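# Reorient a pinched screw hook within the right hand

## Task

The right hand starts with a screw hook pinched by its shank between thumb and index finger. Rotate it inside that hand until its orientation relative to the hand matches the two goal pictures. Only this hand may touch the hook; the wrist camera, its bracket and the last arm link count as part of the hand. The task fails if the hook contacts anything else or leaves the hand, or if anything is put or knocked off the table. To complete it, keep the hook motionless in a firm grip for a moment, with the palm facing straight down and no hand motor reporting "moving", then declare it done. A loose grip at the end means failure.

## Robot and tools

Robot: the upper body of a humanoid on a stand past the table's -x edge, facing about +x. Only the right arm (7 joints) and its five-finger hand move. The right side is toward -y.

Scene frame: metres; table top at z = 0, +z up, +x across the table away from the robot; the table's near edge is at x = 0.18. The origin lies under the pelvis (pelvis 0.01 to 0.14 m above the table). The right shoulder sits about 0.28 m above the pelvis, 0.14 m to -y and 0.06 m to +x; the hand point reaches at most 0.59 m from it. The body may be somewhat turned or tilted, and reported positions get less accurate at long reach.

Hand point: a spot fixed to the palm, 0.05 m in front of it, where index pad and thumb tip meet in a pinch. Its axes: +z runs along the straightened fingers (fingertips 0.06 to 0.07 m beyond), +y points out of the palm, +x runs across the palm toward the little finger. The index closes onto the thumb tip from the +z side. A rigid bracket on the little-finger side of the wrist protrudes 0.03 m past the point in +y and 0.11 m across the palm; it can collide. Palm facing straight down means the hand point's +y aligned with scene -z.

A row: 14 numbers, each in [-1, 1], in this order: dx, dy, dz, rx, ry, rz, little, ring, middle, index, thumb_bend, thumb_turn, force_limit, speed.
- dx, dy, dz, rx, ry, rz: an offset, not a pose, expressed in the hand point's own axes, relative to the hand point's measured pose at the start of the action (for a call's first action, the last pose reported in this scene). Every row of an action is measured from that same start, not chained. Scale: 1.0 = 0.6 m or 180 degrees. rx, ry, rz form one rotation vector.
- little, ring, middle, index: absolute finger targets, +1 straight, -1 fully curled. thumb_bend: +1 straight, -1 fully bent. thumb_turn: +1 beside the palm, -1 across in front of it. A pinch is roughly index -0.22, thumb_bend -0.75, thumb_turn -0.57.
- force_limit: closing stop load at the fingertip, linear from about 0 N at -1 to 10 N at +1 (15 N for both thumb motors); it does not limit opening. speed: linear from near 0 at -1 to full at +1 (full travel in 0.6 s). Close at -0.9 or slower for a gentle grip; fast fingers overshoot the limit.

Tools:
- execute_actions(actions): a list of actions; each action is a table of up to 15 rows, one row per 1/30 s step; a short table repeats its last row to fill 15 steps. An empty list only returns the state and images.
- move(target, speed, blocking): target is one row as above, its offsets taken from the pose in the last result that showed one. The hand point follows a straight path there, turning the short way; hand numbers are sent at the start. speed in m/s, 0.002 to 0.5 (default 0.25); turning capped at twice that in rad/s. Paths last 0.5 to 10 s (longer ones stop short). The path does not avoid obstacles; faster moves hit harder and a target beyond a contact presses harder. blocking=false returns after 0.5 s; then only wait or stop are accepted until a result shows the move ended.
- wait(seconds): 0 to 10; holds the last command, returns early if a running move ends.
- stop(): brakes a running move; needs braking room.
- zoom_image(camera, region): camera is cam_head or cam_wrist; region [x0, y0, x1, y1] in pixels, at most 504 by 504.
- show_instructions(): shows this scene's reference images.
- finished_scene(scene): ends the current scene (give its number) once the last command has been held; irreversible, reports success.

Control details: each step the commanded pose is clipped to within 70 mm and 16 degrees of the measured pose; position wins over orientation if both cannot be met. After an action the arm stops at the last clipped pose, so large changes need follow-up actions. Joints move at most 2.4 rad/s. A finger motor starts only when its target changes by 0.01 or more, runs until it reaches the target or its closing load hits force_limit, then locks (holding at least 15 N). Resending the same numbers keeps a grip. To squeeze harder, raise force_limit and send a target further closed than hand_measured; to loosen, send one more open.

Results: end_effector_position (m) and end_effector_quat_wxyz in the scene frame; "Hand target" is the pose currently being driven to; step readings, with HELD marking held-back steps. hand_measured, hand_stopped_by (moving, target, force, stalled, fault) and hand_load_n (N, positive when pushed open) list the six motors in row order. A lost grip shows as loads falling near 0. The move line reports the ending (done, off_target, moving, held, fault), limits (paced = pose clipped, held = steps blocked, after which the arm may jump fast) and distance to target. "pose unreachable" means the clearance check altered the command.

Hazards: contact torque reaching a joint limit (22.5 N m for most joints, 4.5 N m for wrist pitch and yaw, held weight included) freezes the arm for 10 s. Holding loads heats motors: MOTOR HOT from 90 °C, and at 120 °C the arm drops (OVER-TEMPERATURE FAULT). The simulation keeps running while you compose replies. Avoid dropping the hook, letting it touch the table or anything else, fast impacts and hard presses. Cameras: cam_head and cam_wrist, 504x504.

Each tool is called after ">>>" as name(argument=value, ...), one argument or row to a line, values as JSON.

Reference images:

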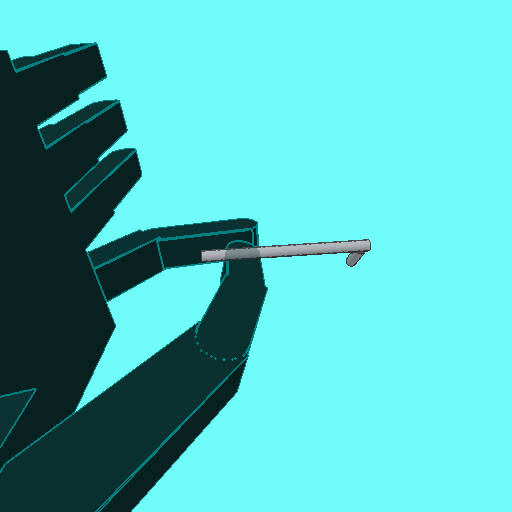

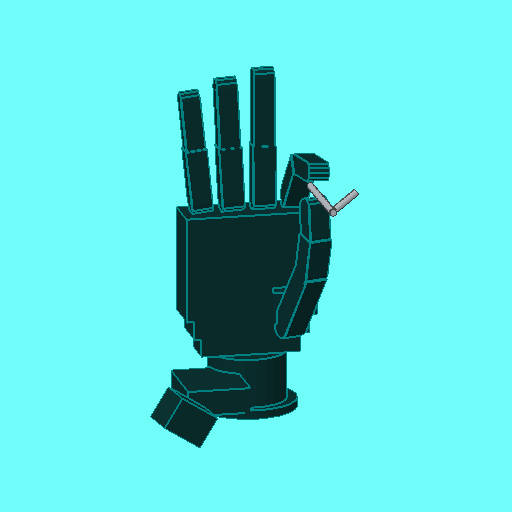

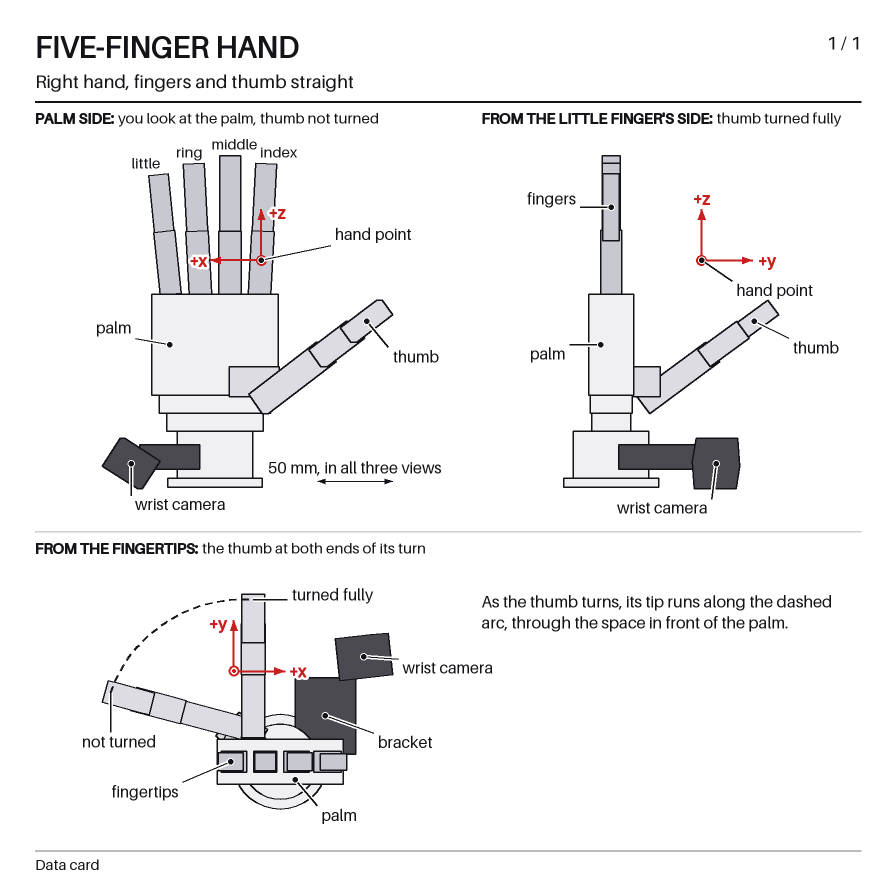

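## Session

>>> execute_actions(
  actions=[],
)

Scene clock: 0.00 s.
end_effector_position=(+0.3831, -0.0301, +0.3111) hand_measured=(+1.000, +1.000, +1.000, -0.158, -0.750, -0.550) hand_load_n=(+0.0, +0.0, +0.0, +5.0, +0.5, +0.0) hand_stopped_by=(target, target, target, target, target, target) hand_force_limit=0.00 hand_speed=-0.80 end_effector_quat_wxyz=(+0.655, -0.617, +0.291, -0.324)
Joint positions: [-0.89  -1.186  0.2   -0.693 -0.185  0.347  0.477]
Joint velocities: [0.005 0.008 0.008 0.    0.    0.    0.   ]
Hand target: +0.383, -0.030, +0.311; +0.655, -0.617, +0.291, -0.324

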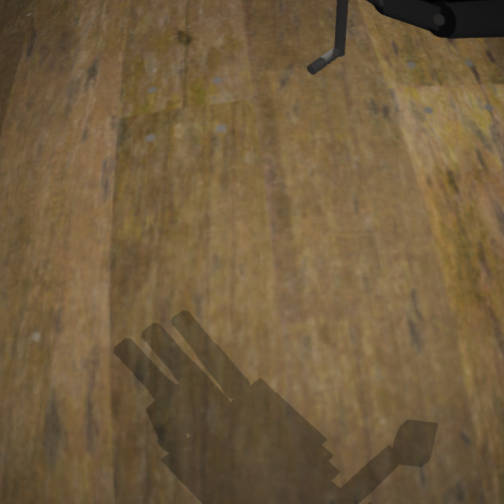

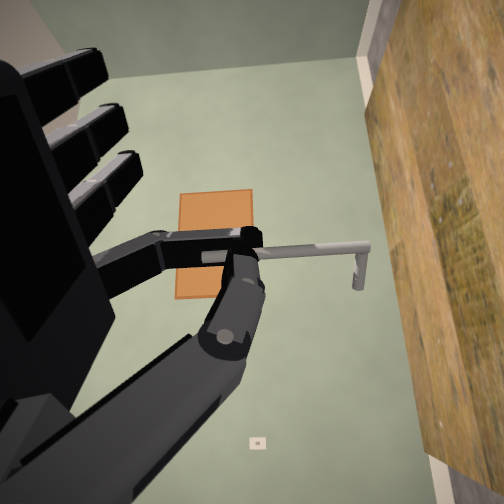

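>>> zoom_image(
  camera="cam_wrist",
  region=[170, 180, 410, 340],
)

>>> zoom_image(
  camera="cam_head",
  region=[264, 0, 504, 120],
)

Region (170, 180, 410, 340) of cam_wrist's 504x504 image, scaled by 2.100, with more detail than that image has.

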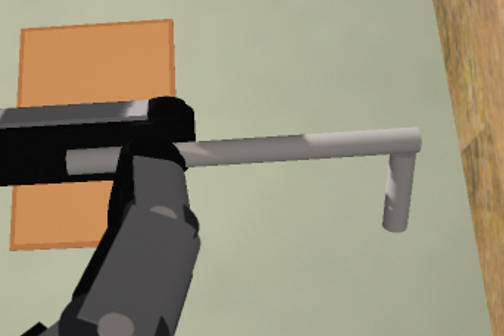

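Region (264, 0, 504, 120) of cam_head's 504x504 image, scaled by 2.100, with more detail than that image has.

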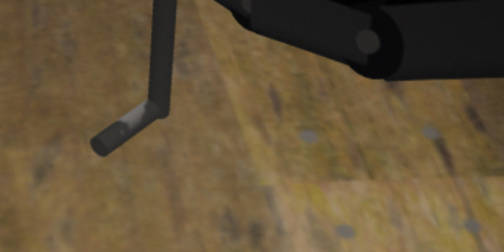

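>>> zoom_image(
  camera="cam_wrist",
  region=[320, 225, 400, 305],
)

>>> zoom_image(
  camera="cam_wrist",
  region=[190, 215, 290, 295],
)

Region (320, 225, 400, 305) of cam_wrist's 504x504 image, scaled by 6.300, with more detail than that image has.

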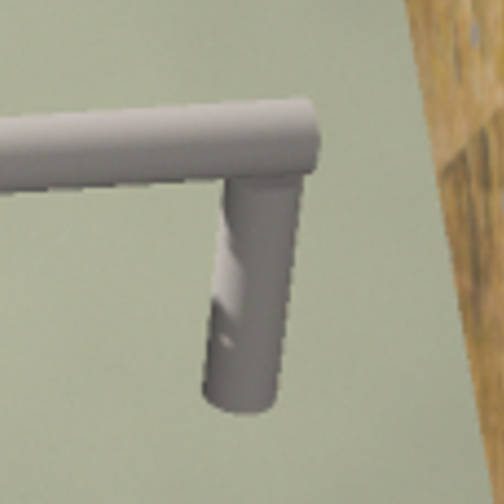

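Region (190, 215, 290, 295) of cam_wrist's 504x504 image, scaled by 5.040, with more detail than that image has; it fills the top 403 rows of this view, and the rest is white.

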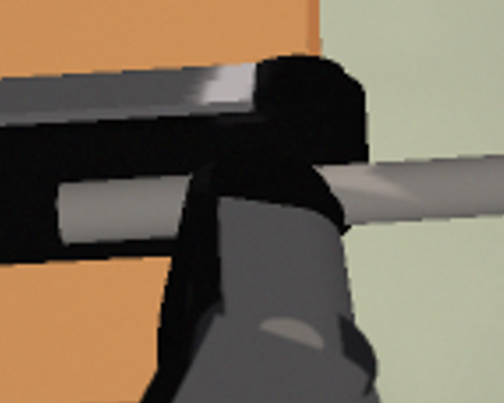

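>>> execute_actions(
  actions=[
    [[0,0,0,0,0,0,1,1,1,-0.3,-0.75,-0.5,0.0,-0.95]],
    [[0,0,0,0,0,0,1,1,1,-0.3,-0.75,-0.5,0.0,-0.95]],
  ],
)

Scene clock: 38.27 s.
end_effector_position=(+0.3831, -0.0301, +0.3111) hand_measured=(+1.000, +1.000, +1.000, -0.158, -0.750, -0.500) hand_load_n=(+0.0, +0.0, +0.0, +5.5, +1.0, +0.0) hand_stopped_by=(target, target, target, force, target, target) hand_force_limit=0.00 hand_speed=-0.95 end_effector_quat_wxyz=(+0.655, -0.617, +0.291, -0.324)
Joint positions: [-0.89  -1.186  0.2   -0.693 -0.185  0.347  0.477]
Joint velocities: [-0.006  0.009  0.002 -0.009  0.008  0.     0.   ]
Hand target: +0.383, -0.030, +0.311; +0.655, -0.617, +0.291, -0.324
Off the commanded pose: 0.000 m, 0 deg.
Step readings (end_effector_position; steps 1 to 15: 1st action; 16 to 30: 2nd action):
0: (+0.3831, -0.0301, +0.3111)
1: (+0.3831, -0.0301, +0.3111)
2: (+0.3831, -0.0301, +0.3111)
4: (+0.3831, -0.0301, +0.3111)
8: (+0.3831, -0.0301, +0.3111)
15: (+0.3831, -0.0301, +0.3111)
16: (+0.3831, -0.0301, +0.3111)
17: (+0.3831, -0.0301, +0.3111)
19: (+0.3831, -0.0301, +0.3111)
23: (+0.3831, -0.0301, +0.3111)
30: end_effector_position above

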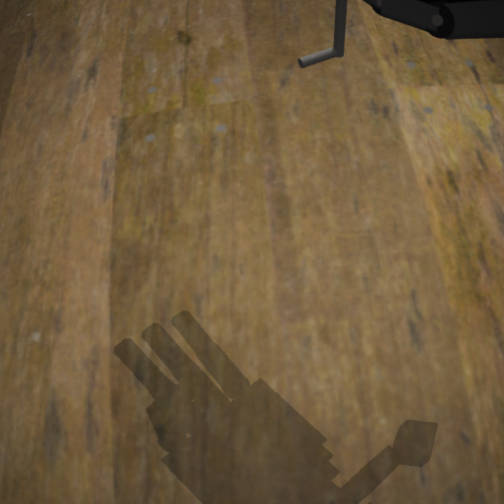

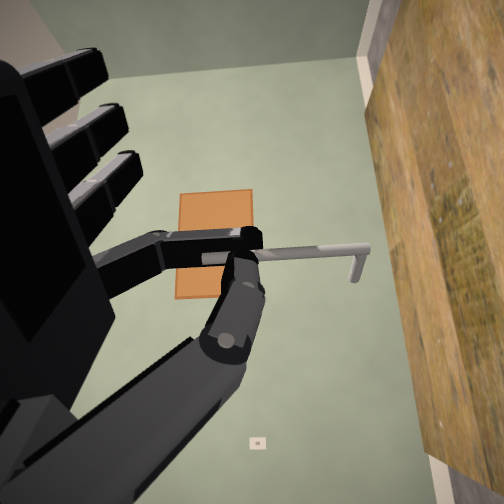

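>>> execute_actions(
  actions=[
    [[0,0,0,0,0,0,1,1,1,-0.3,-0.75,-0.45,0.0,-0.95]],
    [[0,0,0,0,0,0,1,1,1,-0.3,-0.75,-0.45,0.0,-0.95]],
  ],
)

Scene clock: 41.20 s.
end_effector_position=(+0.3831, -0.0301, +0.3111) hand_measured=(+1.000, +1.000, +1.000, -0.158, -0.748, -0.450) hand_load_n=(+0.0, +0.0, +0.0, +5.5, +2.0, -0.5) hand_stopped_by=(target, target, target, force, target, target) hand_force_limit=0.00 hand_speed=-0.95 end_effector_quat_wxyz=(+0.655, -0.617, +0.291, -0.324)
Joint positions: [-0.89  -1.186  0.2   -0.693 -0.185  0.347  0.477]
Joint velocities: [ 0.006  0.021  0.008  0.003 -0.002  0.     0.   ]
Hand target: +0.383, -0.030, +0.311; +0.655, -0.617, +0.291, -0.324
Off the commanded pose: 0.000 m, 0 deg.
Step readings (end_effector_position; steps 1 to 15: 1st action; 16 to 30: 2nd action):
0: (+0.3831, -0.0301, +0.3111)
1: (+0.3831, -0.0301, +0.3111)
2: (+0.3831, -0.0301, +0.3111)
4: (+0.3831, -0.0301, +0.3111)
8: (+0.3831, -0.0301, +0.3111)
15: (+0.3831, -0.0301, +0.3111)
16: (+0.3831, -0.0301, +0.3111)
17: (+0.3831, -0.0301, +0.3111)
19: (+0.3831, -0.0301, +0.3111)
23: (+0.3831, -0.0301, +0.3111)
30: end_effector_position above

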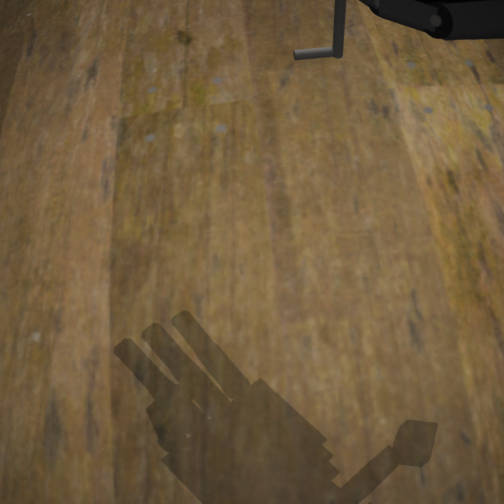

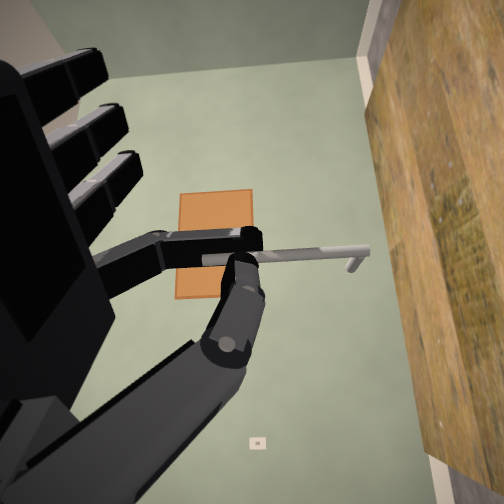

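>>> zoom_image(
  camera="cam_wrist",
  region=[190, 200, 390, 310],
)

>>> show_instructions(
)

Region (190, 200, 390, 310) of cam_wrist's 504x504 image, scaled by 2.520, with more detail than that image has; it fills the top 277 rows of this view, and the rest is white.

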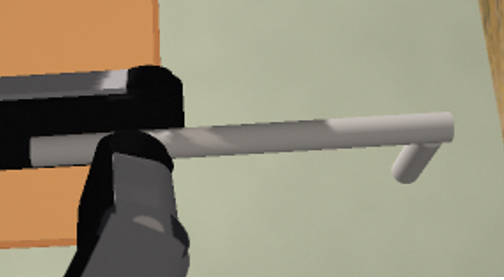

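Reference images for this scene: goal picture from the wrist camera place, goal picture looking into the palm, FIVE-FINGER HAND page 1.

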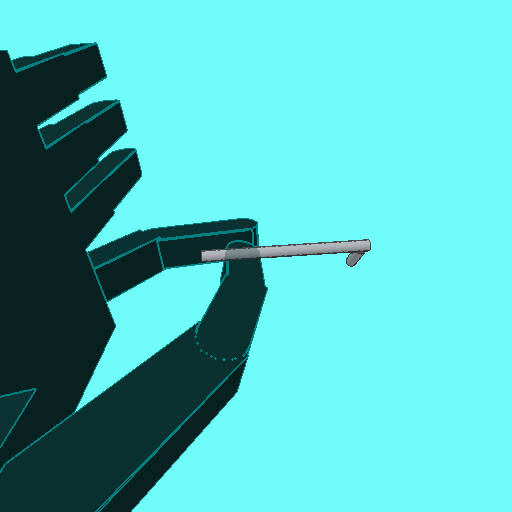

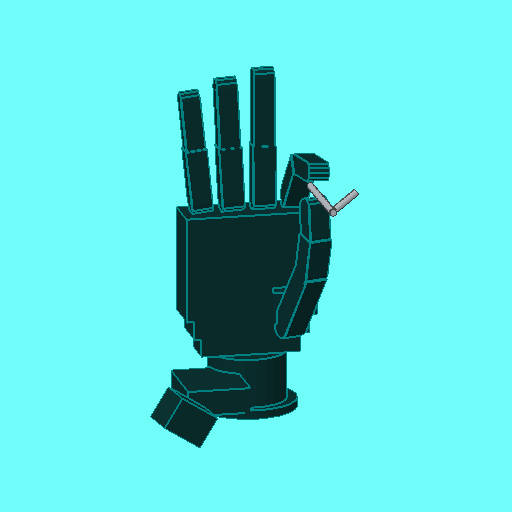

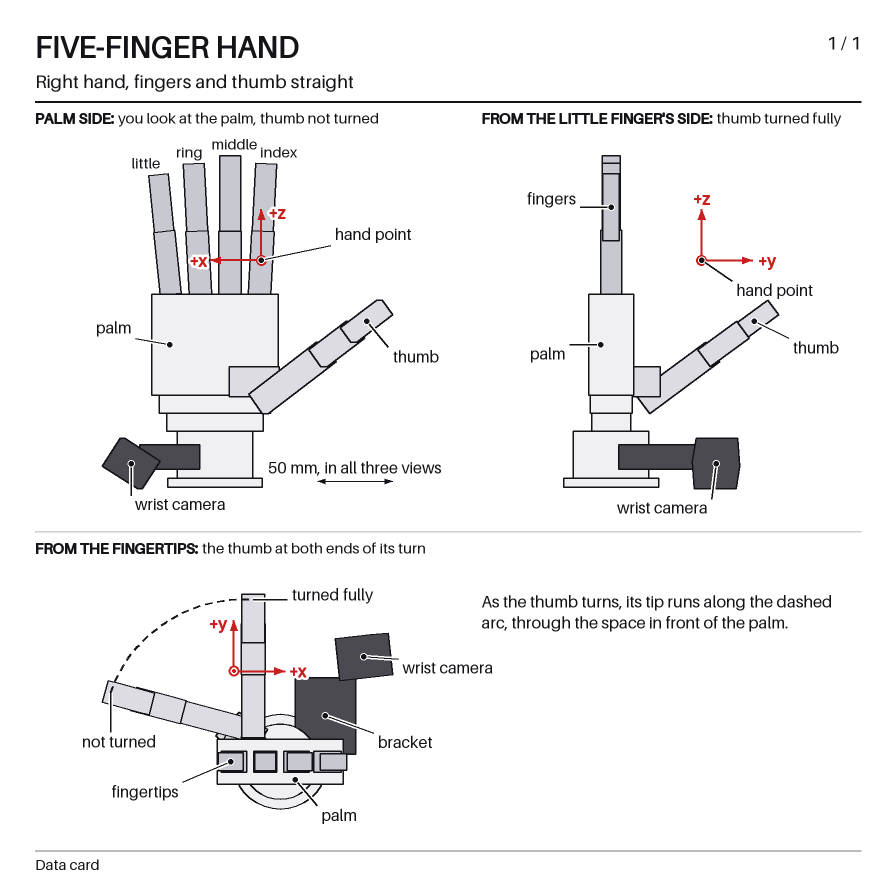

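>>> move(
  target=[0,0,0,-0.022,0,0.0059,1,1,1,-0.32,-0.75,-0.45,0.5,-0.95],
  speed=0.05,
)

Scene clock: 71.13 s.
end_effector_position=(+0.3832, -0.0307, +0.3119) hand_measured=(+1.000, +1.000, +1.000, -0.164, -0.748, -0.450) hand_load_n=(+0.0, +0.0, +0.0, +7.5, +2.5, -0.5) hand_stopped_by=(target, target, target, force, target, target) hand_force_limit=0.50 hand_speed=-0.95 end_effector_quat_wxyz=(+0.637, -0.636, +0.305, -0.311)
Joint positions: [-0.974 -1.185  0.213 -0.664 -0.148  0.37   0.578]
Joint velocities: [0.    0.015 0.    0.002 0.002 0.    0.01 ]
Hand target: +0.383, -0.030, +0.311; +0.637, -0.636, +0.308, -0.308
Off the commanded pose: 0.001 m, 1 deg.
move: done

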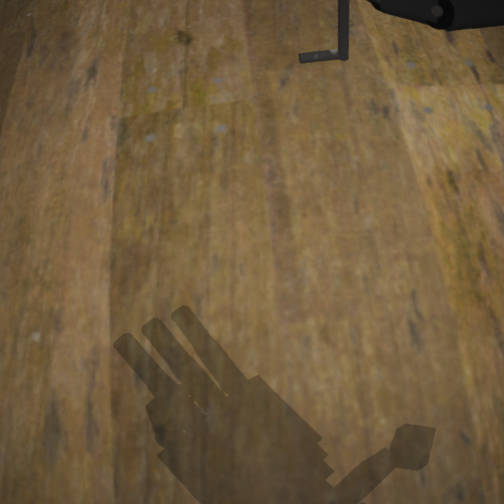

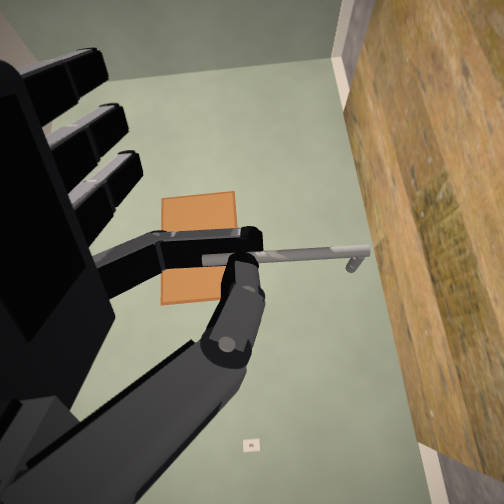

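>>> wait(
  seconds=1,
)

>>> zoom_image(
  camera="cam_wrist",
  region=[190, 200, 390, 310],
)

>>> zoom_image(
  camera="cam_head",
  region=[264, 0, 504, 120],
)

Scene clock: 74.63 s.
end_effector_position=(+0.3832, -0.0306, +0.3118) hand_measured=(+1.000, +1.000, +1.000, -0.164, -0.748, -0.450) hand_load_n=(+0.0, +0.0, +0.0, +7.5, +2.5, -0.5) hand_stopped_by=(target, target, target, force, target, target) hand_force_limit=0.50 hand_speed=-0.95 end_effector_quat_wxyz=(+0.637, -0.636, +0.306, -0.311)
Joint positions: [-0.974 -1.185  0.213 -0.664 -0.148  0.37   0.579]
Joint velocities: [ 0.005  0.002 -0.005 -0.002  0.02   0.     0.   ]
Hand target: +0.383, -0.030, +0.311; +0.637, -0.636, +0.308, -0.308
Off the commanded pose: 0.001 m, 0 deg.
wait: 1.00 s; at rest from the start

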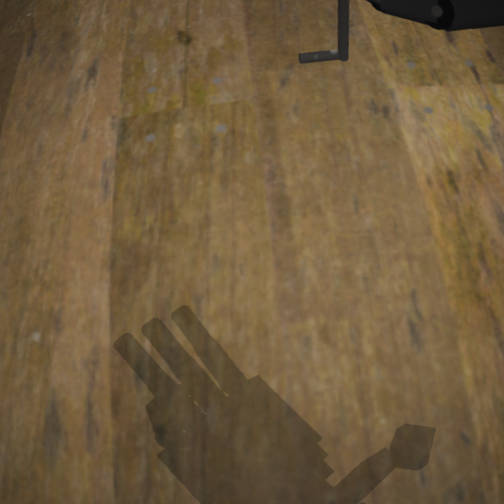

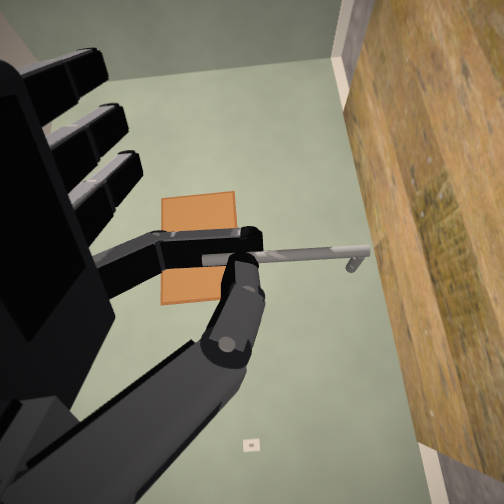

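Region (190, 200, 390, 310) of cam_wrist's 504x504 image, scaled by 2.520, with more detail than that image has; it fills the top 277 rows of this view, and the rest is white.

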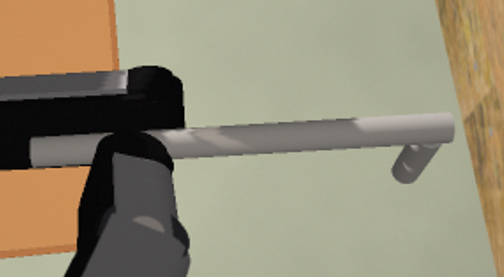

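Region (264, 0, 504, 120) of cam_head's 504x504 image, scaled by 2.100, with more detail than that image has.

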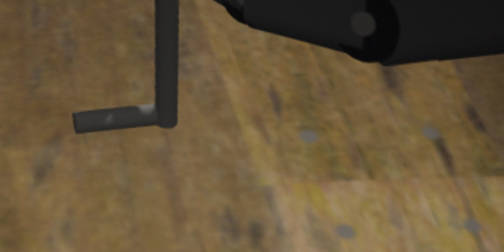

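>>> finished_scene(
  scene=1,
)

The scene is finished: the task was done.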